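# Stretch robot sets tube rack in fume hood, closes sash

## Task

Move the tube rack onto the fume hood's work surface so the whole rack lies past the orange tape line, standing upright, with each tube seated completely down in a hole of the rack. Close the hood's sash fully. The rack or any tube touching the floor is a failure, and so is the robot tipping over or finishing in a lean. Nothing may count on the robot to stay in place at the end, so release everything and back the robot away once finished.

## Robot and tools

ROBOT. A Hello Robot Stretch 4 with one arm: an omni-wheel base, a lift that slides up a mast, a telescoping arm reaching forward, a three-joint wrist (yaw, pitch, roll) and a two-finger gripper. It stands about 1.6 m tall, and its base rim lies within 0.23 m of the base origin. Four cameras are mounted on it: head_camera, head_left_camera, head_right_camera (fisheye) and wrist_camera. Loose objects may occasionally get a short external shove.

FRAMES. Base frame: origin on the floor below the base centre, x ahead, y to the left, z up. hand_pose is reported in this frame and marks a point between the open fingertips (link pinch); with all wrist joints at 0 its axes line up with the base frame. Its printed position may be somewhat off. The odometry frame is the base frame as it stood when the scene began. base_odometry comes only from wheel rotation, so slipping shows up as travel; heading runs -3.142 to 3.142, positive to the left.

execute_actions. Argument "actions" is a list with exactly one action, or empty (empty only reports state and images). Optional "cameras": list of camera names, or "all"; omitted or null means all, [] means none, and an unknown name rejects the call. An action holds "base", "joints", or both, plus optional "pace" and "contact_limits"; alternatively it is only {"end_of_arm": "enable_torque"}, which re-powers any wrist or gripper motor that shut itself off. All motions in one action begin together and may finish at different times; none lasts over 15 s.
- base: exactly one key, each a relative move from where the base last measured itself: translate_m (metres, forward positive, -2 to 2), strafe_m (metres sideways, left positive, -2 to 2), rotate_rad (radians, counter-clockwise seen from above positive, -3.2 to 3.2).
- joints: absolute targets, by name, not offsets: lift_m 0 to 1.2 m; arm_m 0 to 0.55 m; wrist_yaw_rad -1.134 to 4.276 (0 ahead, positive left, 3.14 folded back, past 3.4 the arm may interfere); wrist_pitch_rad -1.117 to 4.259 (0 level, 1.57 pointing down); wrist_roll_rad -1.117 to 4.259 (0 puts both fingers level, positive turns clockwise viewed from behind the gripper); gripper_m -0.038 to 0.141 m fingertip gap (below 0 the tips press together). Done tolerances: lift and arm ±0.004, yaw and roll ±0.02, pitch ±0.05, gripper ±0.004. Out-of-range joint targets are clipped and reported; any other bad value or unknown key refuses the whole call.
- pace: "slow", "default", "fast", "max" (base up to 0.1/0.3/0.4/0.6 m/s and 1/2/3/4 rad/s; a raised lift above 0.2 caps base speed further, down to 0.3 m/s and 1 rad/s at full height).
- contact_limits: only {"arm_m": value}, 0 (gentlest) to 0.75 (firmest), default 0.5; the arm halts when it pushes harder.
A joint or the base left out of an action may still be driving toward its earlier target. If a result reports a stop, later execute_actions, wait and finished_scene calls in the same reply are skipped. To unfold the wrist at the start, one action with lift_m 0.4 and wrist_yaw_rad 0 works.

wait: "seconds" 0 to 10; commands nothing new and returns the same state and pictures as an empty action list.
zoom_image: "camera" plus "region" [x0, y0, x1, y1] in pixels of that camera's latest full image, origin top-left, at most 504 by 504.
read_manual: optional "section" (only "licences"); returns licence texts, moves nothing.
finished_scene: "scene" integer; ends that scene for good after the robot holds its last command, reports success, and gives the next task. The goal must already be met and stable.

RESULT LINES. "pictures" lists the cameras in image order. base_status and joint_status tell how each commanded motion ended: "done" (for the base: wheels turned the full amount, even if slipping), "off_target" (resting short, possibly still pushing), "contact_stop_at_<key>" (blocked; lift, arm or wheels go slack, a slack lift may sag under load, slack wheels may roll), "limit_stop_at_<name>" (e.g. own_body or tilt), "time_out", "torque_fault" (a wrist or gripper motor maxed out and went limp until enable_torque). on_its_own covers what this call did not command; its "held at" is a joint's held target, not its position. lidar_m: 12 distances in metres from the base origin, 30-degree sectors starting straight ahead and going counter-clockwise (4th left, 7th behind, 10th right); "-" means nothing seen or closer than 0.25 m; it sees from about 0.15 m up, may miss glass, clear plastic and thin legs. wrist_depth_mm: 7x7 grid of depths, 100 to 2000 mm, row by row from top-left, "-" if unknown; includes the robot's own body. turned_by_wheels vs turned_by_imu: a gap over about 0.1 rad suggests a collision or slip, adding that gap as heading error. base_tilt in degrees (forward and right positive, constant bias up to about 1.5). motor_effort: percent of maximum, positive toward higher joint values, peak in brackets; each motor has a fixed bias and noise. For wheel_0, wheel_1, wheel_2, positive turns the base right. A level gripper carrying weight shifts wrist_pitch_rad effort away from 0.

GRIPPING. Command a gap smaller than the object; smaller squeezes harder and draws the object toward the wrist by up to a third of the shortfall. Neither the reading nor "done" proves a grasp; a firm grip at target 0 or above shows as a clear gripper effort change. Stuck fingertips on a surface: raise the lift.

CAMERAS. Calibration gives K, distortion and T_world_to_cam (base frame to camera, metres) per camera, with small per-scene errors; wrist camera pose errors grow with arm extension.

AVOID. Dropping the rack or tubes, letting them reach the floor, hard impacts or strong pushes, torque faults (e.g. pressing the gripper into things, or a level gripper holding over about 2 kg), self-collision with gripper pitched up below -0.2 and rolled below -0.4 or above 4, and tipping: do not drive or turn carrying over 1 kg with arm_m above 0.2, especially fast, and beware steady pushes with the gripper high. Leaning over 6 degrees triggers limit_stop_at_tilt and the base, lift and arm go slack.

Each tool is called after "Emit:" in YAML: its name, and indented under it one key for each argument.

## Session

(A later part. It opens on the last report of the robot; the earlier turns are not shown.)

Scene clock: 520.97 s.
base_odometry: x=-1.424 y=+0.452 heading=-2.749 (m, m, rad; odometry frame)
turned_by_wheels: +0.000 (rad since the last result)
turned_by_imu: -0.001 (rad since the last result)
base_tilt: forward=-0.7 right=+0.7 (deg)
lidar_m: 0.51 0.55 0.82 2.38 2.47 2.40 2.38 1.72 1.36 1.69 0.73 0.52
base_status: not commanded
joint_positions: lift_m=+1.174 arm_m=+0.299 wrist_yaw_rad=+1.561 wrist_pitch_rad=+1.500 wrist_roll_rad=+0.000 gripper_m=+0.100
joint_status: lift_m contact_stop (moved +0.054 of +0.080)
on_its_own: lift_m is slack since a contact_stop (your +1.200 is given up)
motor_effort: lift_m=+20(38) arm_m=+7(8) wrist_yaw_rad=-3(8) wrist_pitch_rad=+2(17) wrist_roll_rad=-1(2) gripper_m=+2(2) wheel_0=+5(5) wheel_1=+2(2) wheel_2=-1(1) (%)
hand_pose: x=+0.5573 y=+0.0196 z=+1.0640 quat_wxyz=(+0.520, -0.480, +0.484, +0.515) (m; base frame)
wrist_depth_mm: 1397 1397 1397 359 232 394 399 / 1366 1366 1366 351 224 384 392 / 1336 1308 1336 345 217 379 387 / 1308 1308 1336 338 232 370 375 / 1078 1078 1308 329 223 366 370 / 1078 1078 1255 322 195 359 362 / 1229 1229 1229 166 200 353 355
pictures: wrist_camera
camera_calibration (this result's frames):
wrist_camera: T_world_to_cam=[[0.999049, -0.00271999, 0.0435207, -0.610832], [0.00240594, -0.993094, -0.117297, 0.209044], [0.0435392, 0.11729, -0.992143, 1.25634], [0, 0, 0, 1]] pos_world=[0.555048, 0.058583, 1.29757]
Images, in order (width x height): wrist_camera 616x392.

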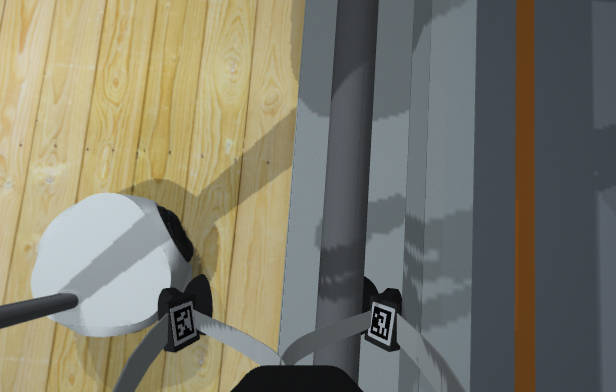

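Emit:
execute_actions:
  actions:
    - {"joints":{"lift_m":1.165,"wrist_yaw_rad":1.48,"arm_m":0.288},"pace":"slow"}
  cameras: ["wrist_camera"]

Emit:
execute_actions:
  actions:
    - {"joints":{"lift_m":1.2},"pace":"slow"}
  cameras: ["wrist_camera"]

Scene clock: 528.90 s.
base_odometry: x=-1.424 y=+0.452 heading=-2.749 (m, m, rad; odometry frame)
turned_by_wheels: +0.000 (rad since the last result)
turned_by_imu: -0.002 (rad since the last result)
base_tilt: forward=-0.7 right=+0.9 (deg)
lidar_m: 0.51 0.56 0.82 2.36 2.44 2.46 2.39 1.74 1.38 1.68 0.73 0.54
base_status: not commanded
joint_positions: lift_m=+1.165 arm_m=+0.289 wrist_yaw_rad=+1.481 wrist_pitch_rad=+1.500 wrist_roll_rad=+0.000 gripper_m=+0.100
joint_status: all done
motor_effort: lift_m=+16(18) arm_m=-7(6) wrist_yaw_rad=-3(10) wrist_pitch_rad=+2(12) wrist_roll_rad=+1(1) gripper_m=+2(2) wheel_0=+5(5) wheel_1=+2(2) wheel_2=-1(1) (%)
hand_pose: x=+0.5490 y=+0.0126 z=+1.0556 quat_wxyz=(+0.540, -0.460, +0.503, +0.494) (m; base frame)
wrist_depth_mm: 1397 1366 1397 353 229 392 397 / 1366 1366 1397 343 230 384 387 / 1308 1336 1336 338 230 375 379 / 1336 1308 1308 332 231 368 370 / 1098 1060 1255 325 208 357 364 / 1060 1042 1281 320 195 188 359 / 1229 1229 1229 161 193 185 351
pictures: wrist_camera
camera_calibration (this result's frames):
wrist_camera: T_world_to_cam=[[0.995675, -0.0820552, 0.043561, -0.599356], [-0.0764648, -0.990142, -0.117356, 0.244404], [0.0527613, 0.113518, -0.992134, 1.24422], [0, 0, 0, 1]] pos_world=[0.549805, 0.0515733, 1.28923]
Images, in order (width x height): wrist_camera 616x392.

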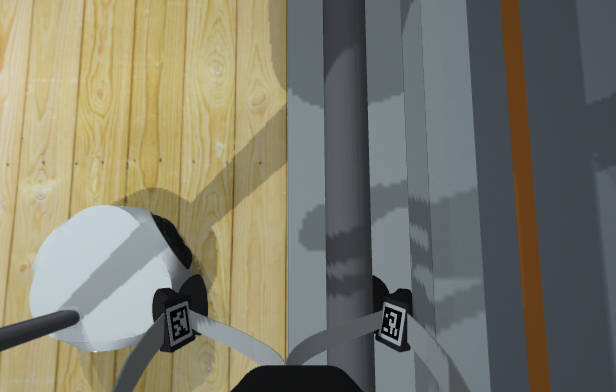

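Scene clock: 529.73 s.
base_odometry: x=-1.424 y=+0.452 heading=-2.748 (m, m, rad; odometry frame)
turned_by_wheels: +0.000 (rad since the last result)
turned_by_imu: +0.000 (rad since the last result)
base_tilt: forward=-0.6 right=+0.8 (deg)
lidar_m: 0.52 0.55 0.83 2.39 2.45 2.45 2.39 1.73 1.37 1.69 0.72 0.54
base_status: not commanded
joint_positions: lift_m=+1.184 arm_m=+0.289 wrist_yaw_rad=+1.481 wrist_pitch_rad=+1.501 wrist_roll_rad=+0.000 gripper_m=+0.100
joint_status: lift_m contact_stop (moved +0.019 of +0.035)
on_its_own: lift_m is slack since a contact_stop (your +1.200 is given up)
motor_effort: lift_m=+20(37) arm_m=-6(7) wrist_yaw_rad=-3(4) wrist_pitch_rad=-2(3) wrist_roll_rad=+1(1) gripper_m=-5(2) wheel_0=+5(5) wheel_1=+2(2) wheel_2=+0(2) (%)
hand_pose: x=+0.5489 y=+0.0122 z=+1.0749 quat_wxyz=(+0.540, -0.460, +0.503, +0.494) (m; base frame)
wrist_depth_mm: 1397 1430 1430 370 234 407 413 / 1366 1366 1366 364 235 402 404 / 1336 1366 1336 355 236 392 397 / 1308 1308 1336 349 236 384 389 / 1255 1098 1281 342 211 375 379 / 1078 1042 1281 336 200 368 375 / 1229 1229 1255 163 200 192 368
pictures: wrist_camera
camera_calibration (this result's frames):
wrist_camera: T_world_to_cam=[[0.995685, -0.0819492, 0.0435436, -0.600154], [-0.0764412, -0.990321, -0.115852, 0.244613], [0.0526161, 0.112024, -0.992312, 1.26367], [0, 0, 0, 1]] pos_world=[0.549773, 0.0515029, 1.30842]
Images, in order (width x height): wrist_camera 616x392.

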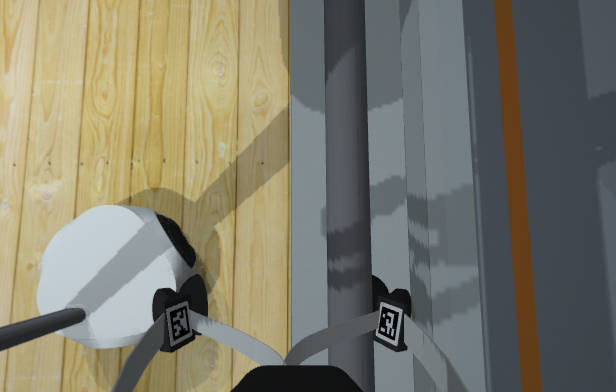

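Emit:
execute_actions:
  actions:
    - {"joints":{"lift_m":1.16,"gripper_m":0.141,"arm_m":0.262},"pace":"slow"}
  cameras: ["wrist_camera"]

Emit:
execute_actions:
  actions:
    - {"joints":{"lift_m":1.2},"pace":"slow"}
  cameras: ["wrist_camera"]

Scene clock: 537.10 s.
base_odometry: x=-1.424 y=+0.452 heading=-2.748 (m, m, rad; odometry frame)
turned_by_wheels: +0.000 (rad since the last result)
turned_by_imu: -0.002 (rad since the last result)
base_tilt: forward=-0.5 right=+0.7 (deg)
lidar_m: 0.52 0.57 0.82 2.35 2.41 2.45 2.38 1.72 1.38 1.67 0.70 0.54
base_status: not commanded
joint_positions: lift_m=+1.160 arm_m=+0.264 wrist_yaw_rad=+1.481 wrist_pitch_rad=+1.498 wrist_roll_rad=-0.001 gripper_m=+0.141
joint_status: all done
motor_effort: lift_m=+14(20) arm_m=-10(9) wrist_yaw_rad=-4(3) wrist_pitch_rad=+6(6) wrist_roll_rad=+2(2) gripper_m=+4(2) wheel_0=+5(4) wheel_1=+2(2) wheel_2=-1(0) (%)
hand_pose: x=+0.5235 y=+0.0130 z=+1.0508 quat_wxyz=(+0.540, -0.460, +0.502, +0.494) (m; base frame)
wrist_depth_mm: 1366 1366 1397 462 208 196 394 / 1336 1366 1366 466 204 192 387 / 1308 1308 1336 466 201 189 379 / 1281 1308 1308 473 198 184 370 / 1255 1060 1281 477 198 184 362 / 1042 1042 1281 480 186 184 355 / 1205 1229 1229 230 179 174 351
pictures: wrist_camera
camera_calibration (this result's frames):
wrist_camera: T_world_to_cam=[[0.995734, -0.0813187, 0.0436042, -0.573822], [-0.075652, -0.990035, -0.118775, 0.243392], [0.0528283, 0.114969, -0.991963, 1.24051], [0, 0, 0, 1]] pos_world=[0.524253, 0.0516831, 1.28447]
Images, in order (width x height): wrist_camera 616x392.

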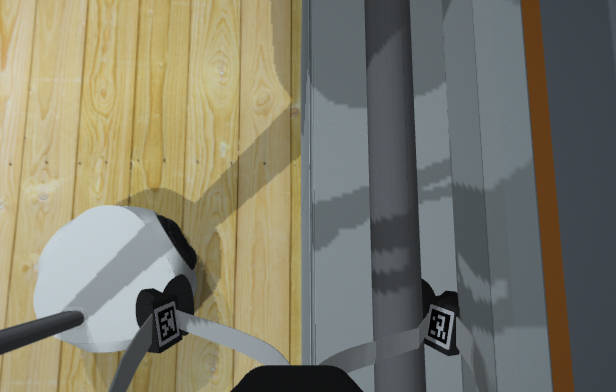

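Scene clock: 538.47 s.
base_odometry: x=-1.424 y=+0.452 heading=-2.749 (m, m, rad; odometry frame)
turned_by_wheels: +0.000 (rad since the last result)
turned_by_imu: -0.003 (rad since the last result)
base_tilt: forward=-0.7 right=+0.6 (deg)
lidar_m: 0.49 0.56 0.82 2.39 2.40 2.47 2.40 1.73 1.38 1.67 0.71 0.54
base_status: not commanded
joint_positions: lift_m=+1.177 arm_m=+0.264 wrist_yaw_rad=+1.483 wrist_pitch_rad=+1.500 wrist_roll_rad=-0.002 gripper_m=+0.141
joint_status: lift_m contact_stop (moved +0.017 of +0.040)
on_its_own: lift_m is slack since a contact_stop (your +1.200 is given up)
motor_effort: lift_m=+20(32) arm_m=-9(9) wrist_yaw_rad=-7(9) wrist_pitch_rad=+0(4) wrist_roll_rad=+7(7) gripper_m=-3(0) wheel_0=+0(5) wheel_1=-1(2) wheel_2=+2(6) (%)
hand_pose: x=+0.5234 y=+0.0126 z=+1.0679 quat_wxyz=(+0.539, -0.461, +0.502, +0.495) (m; base frame)
wrist_depth_mm: 1397 1397 1397 569 366 206 407 / 1336 1366 1397 580 213 202 399 / 1336 1366 1366 591 210 198 389 / 1308 1308 1336 603 207 194 384 / 1255 1078 1308 609 205 191 377 / 1060 1042 1255 621 195 187 370 / 1255 1255 1229 156 191 183 364
pictures: wrist_camera
camera_calibration (this result's frames):
wrist_camera: T_world_to_cam=[[0.995972, -0.0782946, 0.0437036, -0.574803], [-0.0727397, -0.990491, -0.116773, 0.2413], [0.0524307, 0.113124, -0.992197, 1.25796], [0, 0, 0, 1]] pos_world=[0.524085, 0.0516959, 1.30144]
Images, in order (width x height): wrist_camera 616x392.

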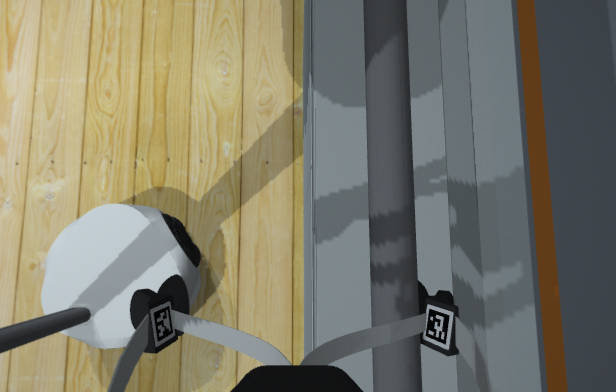

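Emit:
execute_actions:
  actions:
    - {"joints":{"lift_m":1.11,"gripper_m":0.1,"arm_m":0.283,"wrist_yaw_rad":1.5,"wrist_pitch_rad":1.05},"pace":"slow"}
  cameras: []

Emit:
execute_actions:
  actions:
    - {"joints":{"lift_m":1.06,"wrist_pitch_rad":0.72},"pace":"slow"}
  cameras: ["wrist_camera"]

Scene clock: 549.43 s.
base_odometry: x=-1.424 y=+0.452 heading=-2.749 (m, m, rad; odometry frame)
turned_by_wheels: -0.001 (rad since the last result)
turned_by_imu: -0.003 (rad since the last result)
base_tilt: forward=-0.8 right=+0.7 (deg)
lidar_m: 0.51 0.56 0.79 2.38 2.44 2.44 2.37 1.73 1.34 1.67 0.71 0.54
base_status: not commanded
joint_positions: lift_m=+1.111 arm_m=+0.282 wrist_yaw_rad=+1.500 wrist_pitch_rad=+1.045 wrist_roll_rad=-0.001 gripper_m=+0.100
joint_status: all done
motor_effort: lift_m=+10(18) arm_m=+7(9) wrist_yaw_rad=+1(30) wrist_pitch_rad=+15(61) wrist_roll_rad=+3(8) gripper_m=-1(1) wheel_0=-3(11) wheel_1=-1(3) wheel_2=-3(7) (%)
hand_pose: x=+0.5501 y=+0.1381 z=+1.0393 quat_wxyz=(+0.634, -0.341, +0.365, +0.591) (m; base frame)
wrist_depth_mm: - - - 508 324 492 492 / 1863 1921 1983 466 257 525 539 / 1661 1708 1661 415 248 462 477 / 1464 1537 1537 373 222 205 430 / 1397 1397 1397 347 200 183 387 / 1255 1281 1255 319 186 167 355 / 1138 1160 1182 290 163 153 329
pictures: none
No camera images: the call's "cameras" was empty. Leave "cameras" out to get every camera's image.

Scene clock: 550.73 s.
base_odometry: x=-1.424 y=+0.452 heading=-2.750 (m, m, rad; odometry frame)
turned_by_wheels: +0.000 (rad since the last result)
turned_by_imu: -0.001 (rad since the last result)
base_tilt: forward=-0.7 right=+0.6 (deg)
lidar_m: 0.51 0.55 0.82 2.39 2.44 2.44 2.37 1.74 1.37 1.68 0.73 0.51
base_status: not commanded
joint_positions: lift_m=+1.061 arm_m=+0.282 wrist_yaw_rad=+1.499 wrist_pitch_rad=+0.710 wrist_roll_rad=-0.002 gripper_m=+0.100
joint_status: all done
on_its_own: wrist_pitch_rad is at rest, and its effort (+28) is outside its rest range (-23 to +23)
motor_effort: lift_m=+9(15) arm_m=+6(7) wrist_yaw_rad=+5(16) wrist_pitch_rad=+28(34) wrist_roll_rad=+4(5) gripper_m=-2(1) wheel_0=-4(5) wheel_1=-1(2) wheel_2=-3(5) (%)
hand_pose: x=+0.5557 y=+0.2118 z=+1.0509 quat_wxyz=(+0.686, -0.238, +0.254, +0.639) (m; base frame)
wrist_depth_mm: - - - 433 433 424 424 / - - - 455 455 466 466 / - - - 512 324 512 517 / - - - 480 256 549 549 / 1708 1708 1708 402 219 433 469 / 1499 1464 220 345 189 174 394 / 1308 1281 1281 301 163 149 347
pictures: wrist_camera
camera_calibration (this result's frames):
wrist_camera: T_world_to_cam=[[0.994623, -0.0966877, 0.0371132, -0.579064], [-0.0304487, -0.615517, -0.787535, 1.04102], [0.0989888, 0.782171, -0.615151, 0.653047], [0, 0, 0, 1]] pos_world=[0.543004, 0.0739802, 1.24305]
Images, in order (width x height): wrist_camera 616x392.

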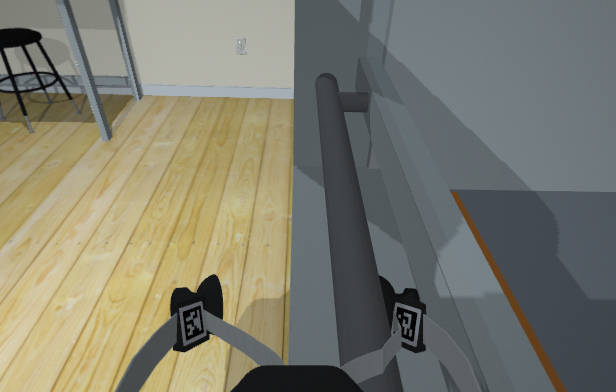

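Emit:
execute_actions:
  actions:
    - {"joints":{"wrist_pitch_rad":0.58},"pace":"slow"}
  cameras: ["wrist_camera"]

Scene clock: 554.00 s.
base_odometry: x=-1.424 y=+0.452 heading=-2.750 (m, m, rad; odometry frame)
turned_by_wheels: +0.000 (rad since the last result)
turned_by_imu: -0.002 (rad since the last result)
base_tilt: forward=-0.5 right=+0.6 (deg)
lidar_m: 0.52 0.57 0.83 2.41 2.41 2.45 2.36 1.69 1.40 1.66 0.73 0.52
base_status: not commanded
joint_positions: lift_m=+1.060 arm_m=+0.282 wrist_yaw_rad=+1.494 wrist_pitch_rad=+0.601 wrist_roll_rad=+0.003 gripper_m=+0.100
joint_status: all done
on_its_own: wrist_yaw_rad is at rest, and its effort (+17) is outside its rest range (-13 to +13); wrist_pitch_rad is at rest, and its effort (-61) is outside its rest range (-23 to +23)
motor_effort: lift_m=+20(20) arm_m=+6(7) wrist_yaw_rad=+17(17) wrist_pitch_rad=-61(60) wrist_roll_rad=-10(9) gripper_m=+0(0) wheel_0=-5(5) wheel_1=-2(2) wheel_2=-4(4) (%)
hand_pose: x=+0.5581 y=+0.2305 z=+1.0749 quat_wxyz=(+0.701, -0.200, +0.218, +0.649) (m; base frame)
wrist_depth_mm: - - - 430 427 424 427 / - - - 462 459 459 459 / - - - 492 439 496 504 / - - - 525 291 544 549 / 1921 1921 1983 439 244 480 496 / 1618 1576 220 373 198 185 415 / 1430 1336 1366 248 169 154 359
pictures: wrist_camera
camera_calibration (this result's frames):
wrist_camera: T_world_to_cam=[[0.993741, -0.10762, 0.0299454, -0.569765], [-0.0313555, -0.526014, -0.849898, 1.11836], [0.107218, 0.843639, -0.526096, 0.53847], [0, 0, 0, 1]] pos_world=[0.543532, 0.0726818, 1.25084]
Images, in order (width x height): wrist_camera 616x392.

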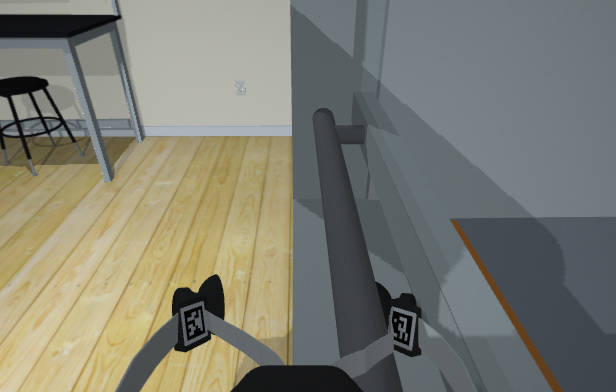

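Yield yaw toward the sash.

Emit:
execute_actions:
  actions:
    - {"joints":{"wrist_yaw_rad":1.45},"pace":"slow"}
  cameras: ["wrist_camera"]

Scene clock: 558.73 s.
base_odometry: x=-1.424 y=+0.452 heading=-2.750 (m, m, rad; odometry frame)
turned_by_wheels: +0.000 (rad since the last result)
turned_by_imu: -0.001 (rad since the last result)
base_tilt: forward=-0.7 right=+0.8 (deg)
lidar_m: 0.51 0.56 0.79 2.40 2.42 2.45 2.37 1.74 1.36 1.68 0.72 0.53
base_status: not commanded
joint_positions: lift_m=+1.060 arm_m=+0.282 wrist_yaw_rad=+1.452 wrist_pitch_rad=+0.598 wrist_roll_rad=+0.002 gripper_m=+0.100
joint_status: all done
on_its_own: wrist_pitch_rad is at rest, and its effort (-51) is outside its rest range (-23 to +23)
motor_effort: lift_m=+21(21) arm_m=+6(6) wrist_yaw_rad=-5(13) wrist_pitch_rad=-51(59) wrist_roll_rad=-7(10) gripper_m=+4(0) wheel_0=-3(5) wheel_1=-1(2) wheel_2=-3(4) (%)
hand_pose: x=+0.5678 y=+0.2264 z=+1.0756 quat_wxyz=(+0.715, -0.195, +0.221, +0.634) (m; base frame)
wrist_depth_mm: - - - 427 430 433 439 / - - - 459 459 466 477 / - - - 477 484 504 517 / - - - 517 304 554 564 / 1983 1921 1983 413 241 504 500 / 1618 1618 216 362 196 191 421 / 1430 1397 1366 171 170 154 359
pictures: wrist_camera
camera_calibration (this result's frames):
wrist_camera: T_world_to_cam=[[0.988315, -0.149331, 0.0305585, -0.568066], [-0.0524427, -0.521372, -0.851717, 1.13002], [0.14312, 0.840162, -0.523111, 0.518482], [0, 0, 0, 1]] pos_world=[0.546484, 0.0687222, 1.25104]
Images, in order (width x height): wrist_camera 616x392.

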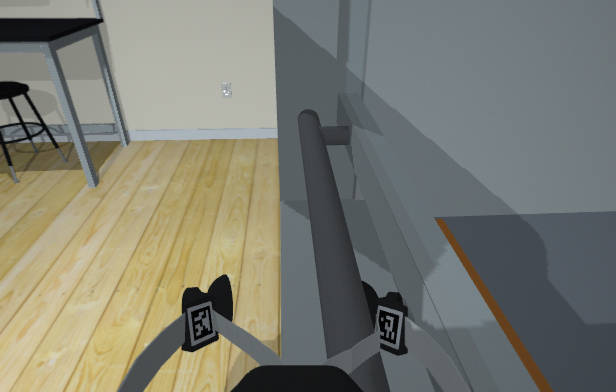

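Emit:
execute_actions:
  actions:
    - {"joints":{"wrist_roll_rad":-0.35,"wrist_pitch_rad":0.62},"pace":"slow"}
  cameras: ["wrist_camera"]

Scene clock: 564.00 s.
base_odometry: x=-1.424 y=+0.452 heading=-2.749 (m, m, rad; odometry frame)
turned_by_wheels: +0.000 (rad since the last result)
turned_by_imu: -0.001 (rad since the last result)
base_tilt: forward=-0.5 right=+0.8 (deg)
lidar_m: 0.51 0.55 0.80 2.42 2.45 2.45 2.38 1.70 1.39 1.69 0.68 0.54
base_status: not commanded
joint_positions: lift_m=+1.060 arm_m=+0.282 wrist_yaw_rad=+1.445 wrist_pitch_rad=+0.641 wrist_roll_rad=-0.345 gripper_m=+0.100
joint_status: all done
on_its_own: wrist_yaw_rad is at rest, and its effort (+15) is outside its rest range (-13 to +13); wrist_pitch_rad is at rest, and its effort (-61) is outside its rest range (-23 to +23); wrist_roll_rad is at rest, and its effort (-16) is outside its rest range (-13 to +13)
motor_effort: lift_m=+22(22) arm_m=+5(7) wrist_yaw_rad=+15(14) wrist_pitch_rad=-61(61) wrist_roll_rad=-16(16) gripper_m=+2(1) wheel_0=+0(2) wheel_1=+0(1) wheel_2=-2(3) (%)
hand_pose: x=+0.5686 y=+0.2184 z=+1.0653 quat_wxyz=(+0.666, -0.327, +0.125, +0.659) (m; base frame)
wrist_depth_mm: - - - - 418 402 394 / - - - - 452 433 421 / 1983 - - - 394 469 455 / 1708 1863 1983 535 293 508 496 / 1464 1618 1708 413 240 549 544 / 1281 1366 215 345 196 466 535 / 1138 1205 1229 155 180 174 449
pictures: wrist_camera
camera_calibration (this result's frames):
wrist_camera: T_world_to_cam=[[0.951202, 0.0546132, 0.303696, -0.88409], [0.280632, -0.562326, -0.77784, 0.858008], [0.128296, 0.82511, -0.550212, 0.560297], [0, 0, 0, 1]] pos_world=[0.52828, 0.0684562, 1.24417]
Images, in order (width x height): wrist_camera 616x392.

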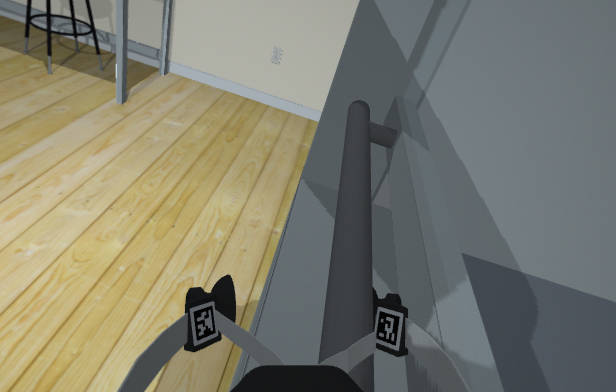

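Try the opposite roll so the pad's top clears the bar.

Emit:
execute_actions:
  actions:
    - {"joints":{"wrist_roll_rad":0.2,"wrist_pitch_rad":0.62,"wrist_yaw_rad":1.47},"pace":"slow"}
  cameras: []

Emit:
execute_actions:
  actions:
    - {"joints":{"wrist_pitch_rad":0.52},"pace":"slow"}
  cameras: ["wrist_camera"]

Scene clock: 569.20 s.
base_odometry: x=-1.424 y=+0.452 heading=-2.749 (m, m, rad; odometry frame)
turned_by_wheels: +0.000 (rad since the last result)
turned_by_imu: -0.001 (rad since the last result)
base_tilt: forward=-0.7 right=+0.5 (deg)
lidar_m: 0.51 0.56 0.81 2.39 2.45 2.45 2.39 1.74 1.39 1.68 0.70 0.54
base_status: not commanded
joint_positions: lift_m=+1.060 arm_m=+0.282 wrist_yaw_rad=+1.473 wrist_pitch_rad=+0.615 wrist_roll_rad=+0.198 gripper_m=+0.100
joint_status: all done
motor_effort: lift_m=+20(22) arm_m=+5(6) wrist_yaw_rad=-8(22) wrist_pitch_rad=+17(63) wrist_roll_rad=+6(13) gripper_m=+5(0) wheel_0=+2(1) wheel_1=+0(0) wheel_2=+0(1) (%)
hand_pose: x=+0.5629 y=+0.2260 z=+1.0718 quat_wxyz=(+0.723, -0.132, +0.286, +0.615) (m; base frame)
wrist_depth_mm: - - - 427 433 445 462 / - - - 452 466 488 500 / - - - 402 500 530 549 / - - - 512 277 549 521 / - - - 433 233 445 436 / 1863 1756 220 375 194 173 377 / 1576 1464 1430 159 167 147 320
pictures: none
No camera images: the call's "cameras" was empty. Leave "cameras" out to get every camera's image.

Scene clock: 569.80 s.
base_odometry: x=-1.424 y=+0.452 heading=-2.749 (m, m, rad; odometry frame)
turned_by_wheels: +0.000 (rad since the last result)
turned_by_imu: -0.001 (rad since the last result)
base_tilt: forward=-0.5 right=+0.7 (deg)
lidar_m: 0.51 0.56 0.82 2.39 2.46 2.44 2.36 1.74 1.37 1.70 0.71 0.52
base_status: not commanded
joint_positions: lift_m=+1.060 arm_m=+0.282 wrist_yaw_rad=+1.470 wrist_pitch_rad=+0.547 wrist_roll_rad=+0.204 gripper_m=+0.100
joint_status: all done
on_its_own: wrist_pitch_rad is at rest, and its effort (-75) is outside its rest range (-23 to +23)
motor_effort: lift_m=+22(22) arm_m=+5(6) wrist_yaw_rad=+1(8) wrist_pitch_rad=-75(76) wrist_roll_rad=-12(12) gripper_m=+3(1) wheel_0=+0(1) wheel_1=+0(0) wheel_2=-2(2) (%)
hand_pose: x=+0.5647 y=+0.2364 z=+1.0879 quat_wxyz=(+0.729, -0.107, +0.265, +0.622) (m; base frame)
wrist_depth_mm: - - - 430 439 449 473 / - - - 459 469 488 504 / - - - 445 500 530 549 / - - - 517 296 554 539 / - - - 452 232 455 442 / - 1863 220 392 199 175 382 / 1756 1499 1499 255 166 147 320
pictures: wrist_camera
camera_calibration (this result's frames):
wrist_camera: T_world_to_cam=[[0.961609, -0.234809, -0.14203, -0.340845], [-0.236802, -0.448449, -0.861869, 1.24349], [0.138681, 0.862414, -0.486836, 0.474755], [0, 0, 0, 1]] pos_world=[0.556381, 0.0681737, 1.25444]
Images, in order (width x height): wrist_camera 616x392.

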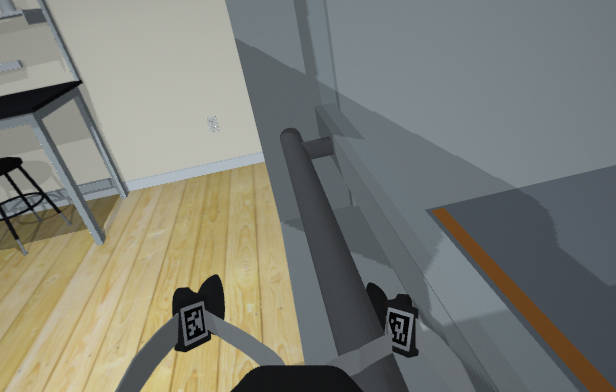

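Emit:
execute_actions:
  actions:
    - {"joints":{"wrist_roll_rad":-0.1,"wrist_pitch_rad":0.55},"pace":"slow"}
  cameras: ["wrist_camera"]

Scene clock: 576.80 s.
base_odometry: x=-1.424 y=+0.452 heading=-2.749 (m, m, rad; odometry frame)
turned_by_wheels: +0.000 (rad since the last result)
turned_by_imu: -0.002 (rad since the last result)
base_tilt: forward=-0.4 right=+0.6 (deg)
lidar_m: 0.51 0.55 0.81 2.42 2.40 2.44 2.37 1.73 1.40 1.68 0.72 0.54
base_status: not commanded
joint_positions: lift_m=+1.059 arm_m=+0.282 wrist_yaw_rad=+1.464 wrist_pitch_rad=+0.583 wrist_roll_rad=-0.093 gripper_m=+0.100
joint_status: all done
on_its_own: wrist_yaw_rad is at rest, and its effort (+18) is outside its rest range (-13 to +13); wrist_pitch_rad is at rest, and its effort (-93) is outside its rest range (-23 to +23); wrist_roll_rad is at rest, and its effort (-19) is outside its rest range (-13 to +13)
motor_effort: lift_m=+25(25) arm_m=+6(5) wrist_yaw_rad=+18(17) wrist_pitch_rad=-93(95) wrist_roll_rad=-19(20) gripper_m=-2(4) wheel_0=-1(1) wheel_1=+0(0) wheel_2=-2(2) (%)
hand_pose: x=+0.5655 y=+0.2302 z=+1.0789 quat_wxyz=(+0.703, -0.225, +0.184, +0.649) (m; base frame)
wrist_depth_mm: - - - 439 424 418 421 / - - - 469 455 452 455 / - - - 492 473 488 492 / - - - 521 306 535 530 / 1863 1863 1921 445 239 530 549 / 1537 1576 221 362 196 198 452 / 1308 1308 1308 172 171 158 387
pictures: wrist_camera
camera_calibration (this result's frames):
wrist_camera: T_world_to_cam=[[0.990321, -0.0849505, 0.109763, -0.666696], [0.0504641, -0.516318, -0.854909, 1.07875], [0.129297, 0.852173, -0.507033, 0.505056], [0, 0, 0, 1]] pos_world=[0.540503, 0.0699459, 1.25149]
Images, in order (width x height): wrist_camera 616x392.

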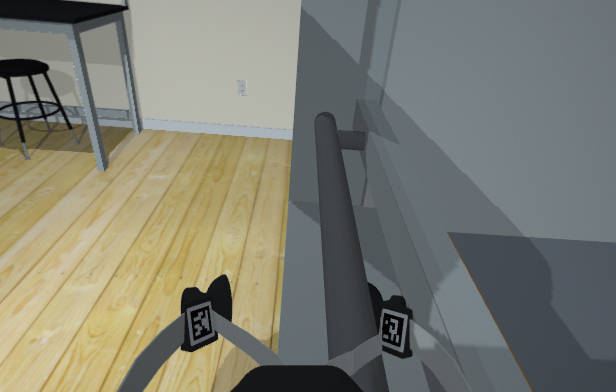

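Emit:
execute_actions:
  actions:
    - {"joints":{"wrist_roll_rad":0,"wrist_pitch_rad":1.0,"lift_m":1.1,"gripper_m":0.04,"arm_m":0.322,"wrist_yaw_rad":1.55},"pace":"slow"}
  cameras: ["wrist_camera"]

Emit:
execute_actions:
  actions:
    - {"joints":{"wrist_pitch_rad":0.3,"lift_m":1.05},"pace":"slow"}
  cameras: ["wrist_camera"]

Scene clock: 586.53 s.
base_odometry: x=-1.424 y=+0.452 heading=-2.748 (m, m, rad; odometry frame)
turned_by_wheels: +0.001 (rad since the last result)
turned_by_imu: -0.001 (rad since the last result)
base_tilt: forward=-0.7 right=+0.7 (deg)
lidar_m: 0.50 0.54 0.81 2.40 2.45 2.44 2.39 1.72 1.38 1.68 0.73 0.52
base_status: not commanded
joint_positions: lift_m=+1.100 arm_m=+0.320 wrist_yaw_rad=+1.555 wrist_pitch_rad=+0.998 wrist_roll_rad=+0.000 gripper_m=+0.040
joint_status: all done
on_its_own: wrist_yaw_rad is at rest, and its effort (-15) is outside its rest range (-13 to +13)
motor_effort: lift_m=+20(29) arm_m=+10(12) wrist_yaw_rad=-15(19) wrist_pitch_rad=+6(92) wrist_roll_rad=+1(17) gripper_m=-4(2) wheel_0=+5(5) wheel_1=+2(2) wheel_2=+0(4) (%)
hand_pose: x=+0.5809 y=+0.1550 z=+1.0356 quat_wxyz=(+0.626, -0.336, +0.341, +0.616) (m; base frame)
wrist_depth_mm: - - - 459 324 452 449 / - - 1983 462 252 512 508 / 1756 1756 1808 399 220 473 477 / 1576 1576 1576 205 195 418 424 / 1397 1397 1430 183 180 377 382 / 1281 1308 213 165 173 338 347 / 1160 1160 1160 148 154 306 319
pictures: wrist_camera
camera_calibration (this result's frames):
wrist_camera: T_world_to_cam=[[0.998684, -0.0298647, 0.041696, -0.626493], [-0.000121558, -0.814354, -0.580368, 0.793393], [0.0512879, 0.579599, -0.813286, 0.949909], [0, 0, 0, 1]] pos_world=[0.577046, 0.0768268, 1.25913]
Images, in order (width x height): wrist_camera 616x392.

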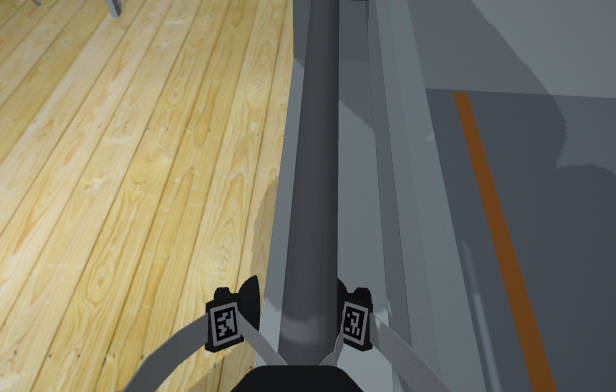

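Scene clock: 587.83 s.
base_odometry: x=-1.424 y=+0.452 heading=-2.749 (m, m, rad; odometry frame)
turned_by_wheels: +0.000 (rad since the last result)
turned_by_imu: -0.001 (rad since the last result)
base_tilt: forward=-0.6 right=+0.8 (deg)
lidar_m: 0.52 0.56 0.83 2.36 2.44 2.44 2.36 1.72 1.39 1.68 0.70 0.54
base_status: not commanded
joint_positions: lift_m=+1.050 arm_m=+0.321 wrist_yaw_rad=+1.550 wrist_pitch_rad=+0.303 wrist_roll_rad=+0.000 gripper_m=+0.040
joint_status: all done
motor_effort: lift_m=+16(19) arm_m=+7(10) wrist_yaw_rad=+0(15) wrist_pitch_rad=-6(85) wrist_roll_rad=-1(7) gripper_m=-3(4) wheel_0=+1(5) wheel_1=+1(2) wheel_2=-1(6) (%)
hand_pose: x=+0.5848 y=+0.2735 z=+1.1425 quat_wxyz=(+0.706, -0.105, +0.108, +0.692) (m; base frame)
wrist_depth_mm: - - - 424 418 413 413 / - - - 439 433 430 424 / - - - 455 445 442 442 / - - - 477 466 459 455 / - - - 484 477 477 473 / - - 213 500 329 492 492 / 1921 1808 1808 162 213 504 508
pictures: wrist_camera
camera_calibration (this result's frames):
wrist_camera: T_world_to_cam=[[0.998023, -0.0588089, 0.0221591, -0.600647], [0.00654864, -0.253361, -0.96735, 1.23676], [0.062503, 0.965583, -0.252475, 0.215082], [0, 0, 0, 1]] pos_world=[0.577918, 0.0703451, 1.264]
Images, in order (width x height): wrist_camera 616x392.

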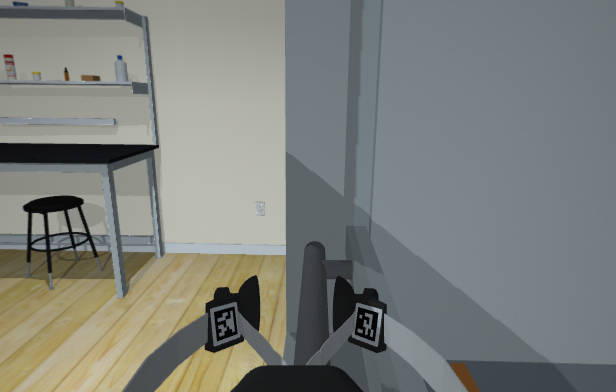

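Emit:
execute_actions:
  actions:
    - {"joints":{"lift_m":1.175,"gripper_m":0.01,"arm_m":0.328}}
  cameras: []

Emit:
execute_actions:
  actions:
    - {"joints":{"wrist_pitch_rad":0.85}}
  cameras: ["wrist_camera"]

Emit:
execute_actions:
  actions:
    - {"joints":{"wrist_pitch_rad":1.5},"pace":"slow"}
  cameras: ["wrist_camera"]

Scene clock: 597.57 s.
base_odometry: x=-1.424 y=+0.452 heading=-2.749 (m, m, rad; odometry frame)
turned_by_wheels: +0.000 (rad since the last result)
turned_by_imu: -0.002 (rad since the last result)
base_tilt: forward=-0.6 right=+0.7 (deg)
lidar_m: 0.52 0.55 0.79 2.38 2.44 2.47 2.37 1.72 1.37 1.68 0.71 0.54
base_status: not commanded
joint_positions: lift_m=+1.175 arm_m=+0.327 wrist_yaw_rad=+1.551 wrist_pitch_rad=+0.303 wrist_roll_rad=+0.000 gripper_m=+0.010
joint_status: all done
motor_effort: lift_m=+22(22) arm_m=+8(9) wrist_yaw_rad=-3(5) wrist_pitch_rad=-6(7) wrist_roll_rad=+0(1) gripper_m=-4(6) wheel_0=+1(1) wheel_1=+2(1) wheel_2=-1(1) (%)
hand_pose: x=+0.5904 y=+0.2736 z=+1.2670 quat_wxyz=(+0.706, -0.105, +0.108, +0.692) (m; base frame)
wrist_depth_mm: - - - 424 418 413 410 / - - - 439 433 421 424 / - - - 455 452 442 439 / - - - 473 462 455 459 / - - - 492 480 477 469 / - - - 211 500 496 492 / - - 1921 178 177 512 508
pictures: none
No camera images: the call's "cameras" was empty. Leave "cameras" out to get every camera's image.

Scene clock: 598.43 s.
base_odometry: x=-1.424 y=+0.452 heading=-2.749 (m, m, rad; odometry frame)
turned_by_wheels: +0.000 (rad since the last result)
turned_by_imu: +0.000 (rad since the last result)
base_tilt: forward=-0.7 right=+0.8 (deg)
lidar_m: 0.51 0.57 0.81 2.37 2.45 2.44 2.37 1.75 1.37 1.69 0.72 0.53
base_status: not commanded
joint_positions: lift_m=+1.175 arm_m=+0.327 wrist_yaw_rad=+1.554 wrist_pitch_rad=+0.849 wrist_roll_rad=+0.000 gripper_m=+0.010
joint_status: all done
motor_effort: lift_m=+21(22) arm_m=+8(8) wrist_yaw_rad=-11(12) wrist_pitch_rad=+3(2) wrist_roll_rad=+0(1) gripper_m=-3(7) wheel_0=+1(1) wheel_1=+1(2) wheel_2=-1(1) (%)
hand_pose: x=+0.5881 y=+0.1891 z=+1.1364 quat_wxyz=(+0.650, -0.289, +0.294, +0.639) (m; base frame)
wrist_depth_mm: - - - 442 433 424 421 / - - - 484 477 473 466 / - - - 549 521 525 525 / 1983 1863 1921 530 569 591 585 / 1661 1708 1661 466 477 530 530 / 1464 1464 1464 212 407 462 469 / 1308 1336 1281 185 184 418 418
pictures: wrist_camera
camera_calibration (this result's frames):
wrist_camera: T_world_to_cam=[[0.998538, -0.0375196, 0.0389088, -0.632185], [0.0000410414, -0.719314, -0.694685, 0.991486], [0.0540519, 0.693671, -0.718261, 0.880566], [0, 0, 0, 1]] pos_world=[0.583624, 0.0786478, 1.34584]
Images, in order (width x height): wrist_camera 616x392.

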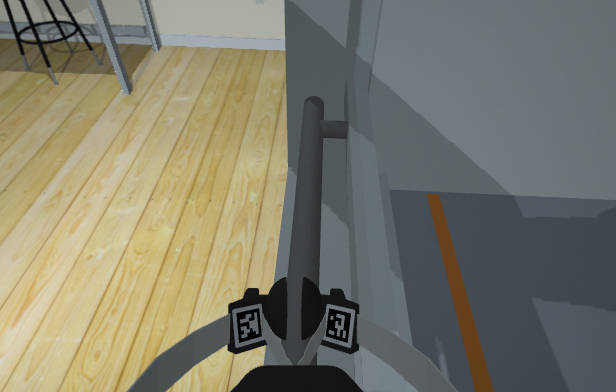

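Scene clock: 599.83 s.
base_odometry: x=-1.424 y=+0.452 heading=-2.747 (m, m, rad; odometry frame)
turned_by_wheels: +0.002 (rad since the last result)
turned_by_imu: +0.033 (rad since the last result)
base_tilt: forward=-0.6 right=+0.7 (deg)
lidar_m: 0.51 0.57 0.86 2.41 2.44 2.42 2.38 1.74 1.39 1.69 0.72 0.53
base_status: not commanded
joint_positions: lift_m=+1.176 arm_m=+0.327 wrist_yaw_rad=+1.555 wrist_pitch_rad=+1.486 wrist_roll_rad=+0.000 gripper_m=+0.010
joint_status: all done
on_its_own: wrist_pitch_rad is at rest, and its effort (+40) is outside its rest range (-23 to +23)
motor_effort: lift_m=+11(22) arm_m=+7(8) wrist_yaw_rad=-12(30) wrist_pitch_rad=+40(94) wrist_roll_rad=+0(3) gripper_m=-6(5) wheel_0=+12(15) wheel_1=+5(7) wheel_2=+4(5) (%)
hand_pose: x=+0.5854 y=+0.0229 z=+1.0664 quat_wxyz=(+0.525, -0.475, +0.482, +0.516) (m; base frame)
wrist_depth_mm: 1430 1430 1430 373 267 413 418 / 1336 1397 1430 359 249 404 407 / 1366 1336 1397 353 271 397 397 / 1336 1308 1336 345 248 387 389 / 1060 1098 1308 338 232 377 382 / 1042 1060 1281 209 226 373 373 / 1229 1205 1255 175 165 364 364
pictures: wrist_camera
camera_calibration (this result's frames):
wrist_camera: T_world_to_cam=[[0.999001, -0.00966352, 0.0436251, -0.638922], [-0.00389052, -0.991437, -0.130524, 0.230245], [0.0445129, 0.130224, -0.990485, 1.25446], [0, 0, 0, 1]] pos_world=[0.58334, 0.058738, 1.30045]
Images, in order (width x height): wrist_camera 616x392.

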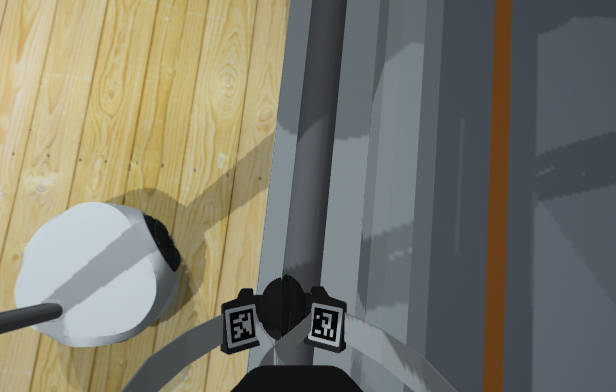

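Emit:
execute_actions:
  actions:
    - {"joints":{"lift_m":1.14,"wrist_pitch_rad":0.9,"arm_m":0.317,"wrist_yaw_rad":1.47},"pace":"slow"}
  cameras: ["wrist_camera"]

Emit:
execute_actions:
  actions:
    - {"joints":{"wrist_pitch_rad":1.5},"pace":"slow"}
  cameras: ["wrist_camera"]

Emit:
execute_actions:
  actions:
    - {"joints":{"lift_m":1.08},"pace":"slow"}
  cameras: []

Scene clock: 606.73 s.
base_odometry: x=-1.424 y=+0.452 heading=-2.749 (m, m, rad; odometry frame)
turned_by_wheels: -0.002 (rad since the last result)
turned_by_imu: -0.006 (rad since the last result)
base_tilt: forward=-0.7 right=+0.7 (deg)
lidar_m: 0.50 0.58 0.86 2.37 2.49 2.40 2.36 1.75 1.40 1.69 0.71 0.53
base_status: not commanded
joint_positions: lift_m=+1.140 arm_m=+0.318 wrist_yaw_rad=+1.470 wrist_pitch_rad=+0.902 wrist_roll_rad=+0.000 gripper_m=+0.010
joint_status: all done
motor_effort: lift_m=+16(15) arm_m=-7(8) wrist_yaw_rad=+1(12) wrist_pitch_rad=-4(39) wrist_roll_rad=+0(0) gripper_m=-3(6) wheel_0=-2(12) wheel_1=+0(5) wheel_2=-1(8) (%)
hand_pose: x=+0.5941 y=+0.1692 z=+1.0922 quat_wxyz=(+0.668, -0.292, +0.323, +0.604) (m; base frame)
wrist_depth_mm: - - - 436 427 427 430 / - - - 473 480 484 480 / 1983 - - 504 539 554 554 / 1808 1808 1808 439 492 521 525 / 1537 1537 1576 404 404 462 466 / 1397 1366 1366 211 264 413 413 / 1255 1255 1229 190 178 370 375
pictures: wrist_camera
camera_calibration (this result's frames):
wrist_camera: T_world_to_cam=[[0.992088, -0.119015, 0.0399698, -0.620752], [-0.0638005, -0.752118, -0.655933, 0.947642], [0.108128, 0.648193, -0.75376, 0.876578], [0, 0, 0, 1]] pos_world=[0.581518, 0.0706672, 1.30713]
Images, in order (width x height): wrist_camera 616x392.

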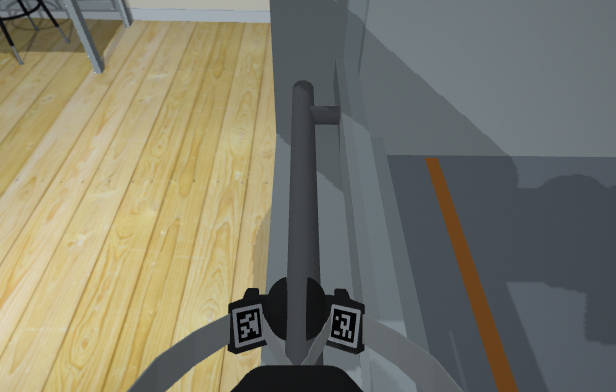

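Scene clock: 607.97 s.
torque_fault: wrist_pitch_rad switched itself off since the last result.
base_odometry: x=-1.424 y=+0.452 heading=-2.749 (m, m, rad; odometry frame)
turned_by_wheels: +0.000 (rad since the last result)
turned_by_imu: -0.001 (rad since the last result)
base_tilt: forward=-0.8 right=+0.8 (deg)
lidar_m: 0.50 0.55 0.84 2.40 2.46 2.40 2.38 1.75 1.38 1.70 0.69 0.52
base_status: not commanded
joint_positions: lift_m=+1.140 arm_m=+0.318 wrist_yaw_rad=+1.467 wrist_pitch_rad=+1.040 wrist_roll_rad=+0.000 gripper_m=+0.010
joint_status: wrist_pitch_rad torque_fault (moved +0.138 of +0.598)
on_its_own: wrist_pitch_rad is off since a torque_fault, until you send "end_of_arm": "enable_torque" (your +1.500 is given up)
motor_effort: lift_m=+13(16) arm_m=-7(7) wrist_yaw_rad=+10(13) wrist_pitch_rad=+1(100) wrist_roll_rad=+2(3) gripper_m=-5(9) wheel_0=-3(12) wheel_1=+0(4) wheel_2=+0(6) (%)
hand_pose: x=+0.5912 y=+0.1362 z=+1.0699 quat_wxyz=(+0.645, -0.333, +0.369, +0.581) (m; base frame)
wrist_depth_mm: - - - 439 462 466 462 / 1921 1983 1921 488 521 539 544 / 1661 1756 1756 433 480 508 512 / 1576 1537 1576 399 407 455 462 / 1397 1430 1430 364 260 415 421 / 1281 1308 1281 213 238 382 384 / 1205 1229 320 204 187 351 357
pictures: wrist_camera
camera_calibration (this result's frames):
wrist_camera: T_world_to_cam=[[0.992336, -0.116077, 0.0423739, -0.624044], [-0.0743177, -0.834596, -0.545827, 0.807678], [0.0987228, 0.538495, -0.836826, 0.990859], [0, 0, 0, 1]] pos_world=[0.581466, 0.0680754, 1.29647]
Images, in order (width x height): wrist_camera 616x392.

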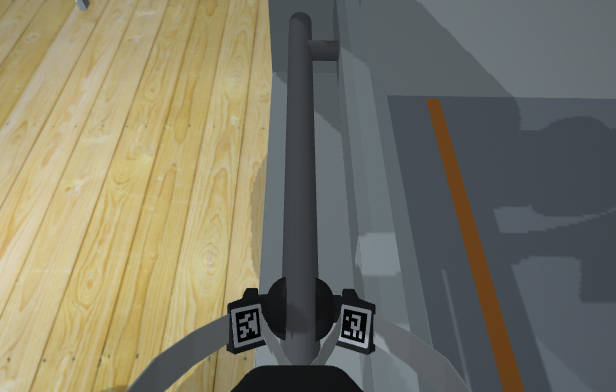

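not run: a stop came earlier in this reply.

Enough; use lift nudges with the wrist bottom.

Emit:
execute_actions:
  actions:
    - {"end_of_arm":"enable_torque"}
  cameras: []

Emit:
execute_actions:
  actions:
    - {"joints":{"wrist_pitch_rad":-0.35,"wrist_yaw_rad":1.55}}
  cameras: []

Emit:
execute_actions:
  actions:
    - {"joints":{"lift_m":0.8}}
  cameras: []

Scene clock: 615.43 s.
base_odometry: x=-1.424 y=+0.452 heading=-2.749 (m, m, rad; odometry frame)
turned_by_wheels: +0.000 (rad since the last result)
turned_by_imu: -0.001 (rad since the last result)
base_tilt: forward=-0.7 right=+0.6 (deg)
lidar_m: 0.52 0.55 0.85 2.37 2.48 2.40 2.37 1.74 1.40 1.70 0.68 0.55
base_status: not commanded
joint_positions: lift_m=+1.140 arm_m=+0.318 wrist_yaw_rad=+1.467 wrist_pitch_rad=+1.040 wrist_roll_rad=+0.000 gripper_m=+0.010
joint_status: not commanded
end_of_arm: enable_torque: each motor that was off is on again
on_its_own: wrist_pitch_rad is held at +1.040, not at your +1.500, since a torque_fault
motor_effort: lift_m=+13(13) arm_m=-7(7) wrist_yaw_rad=+9(10) wrist_pitch_rad=+1(1) wrist_roll_rad=+1(1) gripper_m=-9(7) wheel_0=-3(3) wheel_1=+0(1) wheel_2=+0(0) (%)
hand_pose: x=+0.5912 y=+0.1362 z=+1.0699 quat_wxyz=(+0.645, -0.333, +0.369, +0.581) (m; base frame)
wrist_depth_mm: - - - 439 462 466 466 / 1921 1983 1983 488 521 535 539 / 1756 1708 1708 436 480 508 512 / 1537 1576 1576 402 404 459 462 / 1397 1397 1464 366 260 415 418 / 1308 1336 1281 213 235 382 382 / 1205 1229 319 205 187 351 355
pictures: none
No camera images: the call's "cameras" was empty. Leave "cameras" out to get every camera's image.

Scene clock: 616.80 s.
base_odometry: x=-1.424 y=+0.452 heading=-2.749 (m, m, rad; odometry frame)
turned_by_wheels: +0.000 (rad since the last result)
turned_by_imu: +0.000 (rad since the last result)
base_tilt: forward=-0.4 right=+0.7 (deg)
lidar_m: 0.51 0.56 0.83 2.37 2.44 2.43 2.35 1.73 1.39 1.69 0.71 0.52
base_status: not commanded
joint_positions: lift_m=+1.140 arm_m=+0.318 wrist_yaw_rad=+1.550 wrist_pitch_rad=-0.348 wrist_roll_rad=+0.000 gripper_m=+0.010
joint_status: all done
motor_effort: lift_m=+16(16) arm_m=-7(7) wrist_yaw_rad=+0(17) wrist_pitch_rad=-6(11) wrist_roll_rad=+1(1) gripper_m=-3(7) wheel_0=+1(3) wheel_1=+0(0) wheel_2=+0(0) (%)
hand_pose: x=+0.5822 y=+0.2694 z=+1.4167 quat_wxyz=(+0.704, +0.121, -0.124, +0.689) (m; base frame)
wrist_depth_mm: 1336 1336 1308 415 615 603 597 / 1576 1576 1576 525 574 559 549 / 1983 - 1983 554 535 525 521 / - - - 521 508 496 484 / - - - 484 473 462 455 / - - - 211 439 439 436 / - - - 190 178 415 413
pictures: none
No camera images: the call's "cameras" was empty. Leave "cameras" out to get every camera's image.

Scene clock: 618.80 s.
base_odometry: x=-1.424 y=+0.452 heading=-2.749 (m, m, rad; odometry frame)
turned_by_wheels: +0.000 (rad since the last result)
turned_by_imu: +0.000 (rad since the last result)
base_tilt: forward=-0.7 right=+0.8 (deg)
lidar_m: 0.51 0.54 0.86 2.35 2.44 2.44 2.36 1.73 1.41 1.70 0.68 0.54
base_status: not commanded
joint_positions: lift_m=+0.890 arm_m=+0.318 wrist_yaw_rad=+1.550 wrist_pitch_rad=-0.348 wrist_roll_rad=+0.000 gripper_m=+0.010
joint_status: lift_m contact_stop (moved -0.251 of -0.340)
on_its_own: lift_m is slack since a contact_stop (your +0.800 is given up)
motor_effort: lift_m=+19(17) arm_m=-5(7) wrist_yaw_rad=+1(3) wrist_pitch_rad=-4(10) wrist_roll_rad=+0(0) gripper_m=-5(1) wheel_0=+1(1) wheel_1=+1(3) wheel_2=-1(4) (%)
hand_pose: x=+0.5818 y=+0.2693 z=+1.1661 quat_wxyz=(+0.704, +0.121, -0.124, +0.689) (m; base frame)
wrist_depth_mm: 1661 1708 1661 647 615 597 591 / 1983 - - 597 574 559 549 / - - - 559 535 521 517 / - - - 521 504 488 484 / - - - 488 473 459 455 / - - - 211 442 436 433 / - - - 190 178 415 407
pictures: none
No camera images: the call's "cameras" was empty. Leave "cameras" out to get every camera's image.

Emit:
execute_actions:
  actions:
    - {"joints":{"lift_m":0.94}}
  cameras: []

Emit:
execute_actions:
  actions:
    - {"joints":{"lift_m":0.7}}
  cameras: []

Scene clock: 624.67 s.
base_odometry: x=-1.424 y=+0.452 heading=-2.749 (m, m, rad; odometry frame)
turned_by_wheels: +0.000 (rad since the last result)
turned_by_imu: -0.002 (rad since the last result)
base_tilt: forward=-0.6 right=+0.6 (deg)
lidar_m: 0.52 0.59 0.84 2.36 2.46 2.44 2.38 1.74 1.37 1.66 0.71 0.52
base_status: not commanded
joint_positions: lift_m=+0.940 arm_m=+0.318 wrist_yaw_rad=+1.550 wrist_pitch_rad=-0.348 wrist_roll_rad=+0.000 gripper_m=+0.010
joint_status: all done
motor_effort: lift_m=+21(22) arm_m=-5(5) wrist_yaw_rad=+2(1) wrist_pitch_rad=-5(4) wrist_roll_rad=+1(1) gripper_m=-6(3) wheel_0=+1(0) wheel_1=+1(1) wheel_2=-1(1) (%)
hand_pose: x=+0.5818 y=+0.2693 z=+1.2163 quat_wxyz=(+0.704, +0.121, -0.124, +0.689) (m; base frame)
wrist_depth_mm: 1576 1618 1618 634 615 609 591 / 1921 1983 1921 591 580 559 554 / - - - 554 539 521 517 / - - - 517 504 492 484 / - - - 484 473 462 455 / - - - 211 445 436 430 / - - - 190 178 413 407
pictures: none
No camera images: the call's "cameras" was empty. Leave "cameras" out to get every camera's image.

Scene clock: 626.10 s.
base_odometry: x=-1.424 y=+0.452 heading=-2.749 (m, m, rad; odometry frame)
turned_by_wheels: +0.000 (rad since the last result)
turned_by_imu: +0.000 (rad since the last result)
base_tilt: forward=-0.6 right=+0.7 (deg)
lidar_m: 0.51 0.58 0.84 2.39 2.46 2.42 2.37 1.71 1.37 1.70 0.69 0.51
base_status: not commanded
joint_positions: lift_m=+0.845 arm_m=+0.318 wrist_yaw_rad=+1.550 wrist_pitch_rad=-0.348 wrist_roll_rad=+0.000 gripper_m=+0.010
joint_status: lift_m contact_stop (moved -0.095 of -0.240)
on_its_own: lift_m is slack since a contact_stop (your +0.700 is given up)
motor_effort: lift_m=+19(20) arm_m=-4(5) wrist_yaw_rad=+1(3) wrist_pitch_rad=-5(9) wrist_roll_rad=-1(0) gripper_m=+0(3) wheel_0=+2(2) wheel_1=+0(4) wheel_2=-2(6) (%)
hand_pose: x=+0.5817 y=+0.2693 z=+1.1215 quat_wxyz=(+0.704, +0.121, -0.124, +0.689) (m; base frame)
wrist_depth_mm: 1708 1661 1708 640 615 597 585 / - - - 603 569 554 549 / - - - 554 535 517 512 / - - - 521 500 492 484 / - - - 484 473 459 455 / - - - 211 439 436 433 / - - - 191 178 410 404
pictures: none
No camera images: the call's "cameras" was empty. Leave "cameras" out to get every camera's image.

Emit:
execute_actions:
  actions:
    - {"joints":{"lift_m":0.7}}
  cameras: []

Scene clock: 633.17 s.
base_odometry: x=-1.424 y=+0.452 heading=-2.749 (m, m, rad; odometry frame)
turned_by_wheels: +0.000 (rad since the last result)
turned_by_imu: +0.000 (rad since the last result)
base_tilt: forward=-0.7 right=+0.6 (deg)
lidar_m: 0.52 0.58 0.88 2.37 2.45 2.43 2.35 1.74 1.40 1.69 0.70 0.53
base_status: not commanded
joint_positions: lift_m=+0.838 arm_m=+0.318 wrist_yaw_rad=+1.549 wrist_pitch_rad=-0.347 wrist_roll_rad=+0.000 gripper_m=+0.010
joint_status: lift_m contact_stop (moved -0.007 of -0.145)
on_its_own: lift_m is slack since a contact_stop (your +0.700 is given up)
motor_effort: lift_m=+14(18) arm_m=-3(4) wrist_yaw_rad=+4(4) wrist_pitch_rad=-7(7) wrist_roll_rad=+0(0) gripper_m=-3(8) wheel_0=+2(2) wheel_1=+1(1) wheel_2=-4(4) (%)
hand_pose: x=+0.5819 y=+0.2693 z=+1.1146 quat_wxyz=(+0.704, +0.121, -0.123, +0.689) (m; base frame)
wrist_depth_mm: 1756 1661 1708 640 615 597 591 / - - - 597 574 559 549 / - - - 554 535 517 508 / - - - 517 496 488 480 / - - - 484 469 462 455 / - - - 211 439 433 430 / - - - 190 178 410 407
pictures: none
No camera images: the call's "cameras" was empty. Leave "cameras" out to get every camera's image.

Bottomed out.

Emit:
execute_actions:
  actions:
    - {"base":{"translate_m":-0.4},"joints":{"lift_m":0.87,"arm_m":0}}
  cameras: ["head_camera"]

Emit:
finished_scene:
  scene: 1

Scene clock: 641.33 s.
base_odometry: x=-1.055 y=+0.605 heading=-2.749 (m, m, rad; odometry frame)
turned_by_wheels: +0.000 (rad since the last result)
turned_by_imu: -0.002 (rad since the last result)
base_tilt: forward=-0.6 right=+0.8 (deg)
lidar_m: 0.92 0.99 2.83 2.34 2.46 1.98 1.97 1.63 1.29 1.26 1.22 0.93
base_status: done
joint_positions: lift_m=+0.870 arm_m=+0.001 wrist_yaw_rad=+1.550 wrist_pitch_rad=-0.348 wrist_roll_rad=+0.000 gripper_m=+0.010
joint_status: all done
motor_effort: lift_m=+21(23) arm_m=-8(9) wrist_yaw_rad=+1(3) wrist_pitch_rad=-5(7) wrist_roll_rad=+0(0) gripper_m=-7(5) wheel_0=-3(6) wheel_1=-2(6) wheel_2=+1(14) (%)
hand_pose: x=+0.2652 y=+0.2694 z=+1.1463 quat_wxyz=(+0.704, +0.121, -0.124, +0.689) (m; base frame)
wrist_depth_mm: 1661 1661 1661 1708 1708 1708 1708 / - - - - - - - / - - - - - - - / - - - - - - - / - - - - - - - / - - - 211 - - - / - - - 190 178 - -
pictures: head_camera
Images, in order (width x height): head_camera 420x560.

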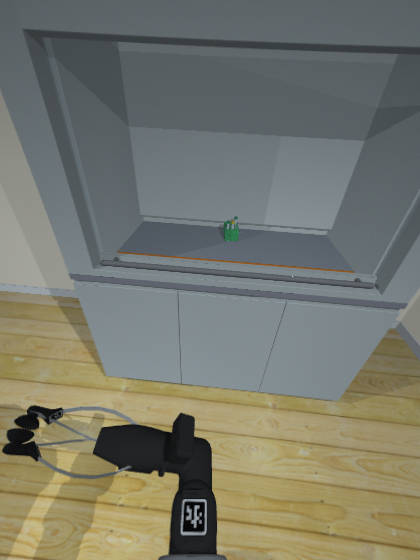

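The scene is finished: the task was done.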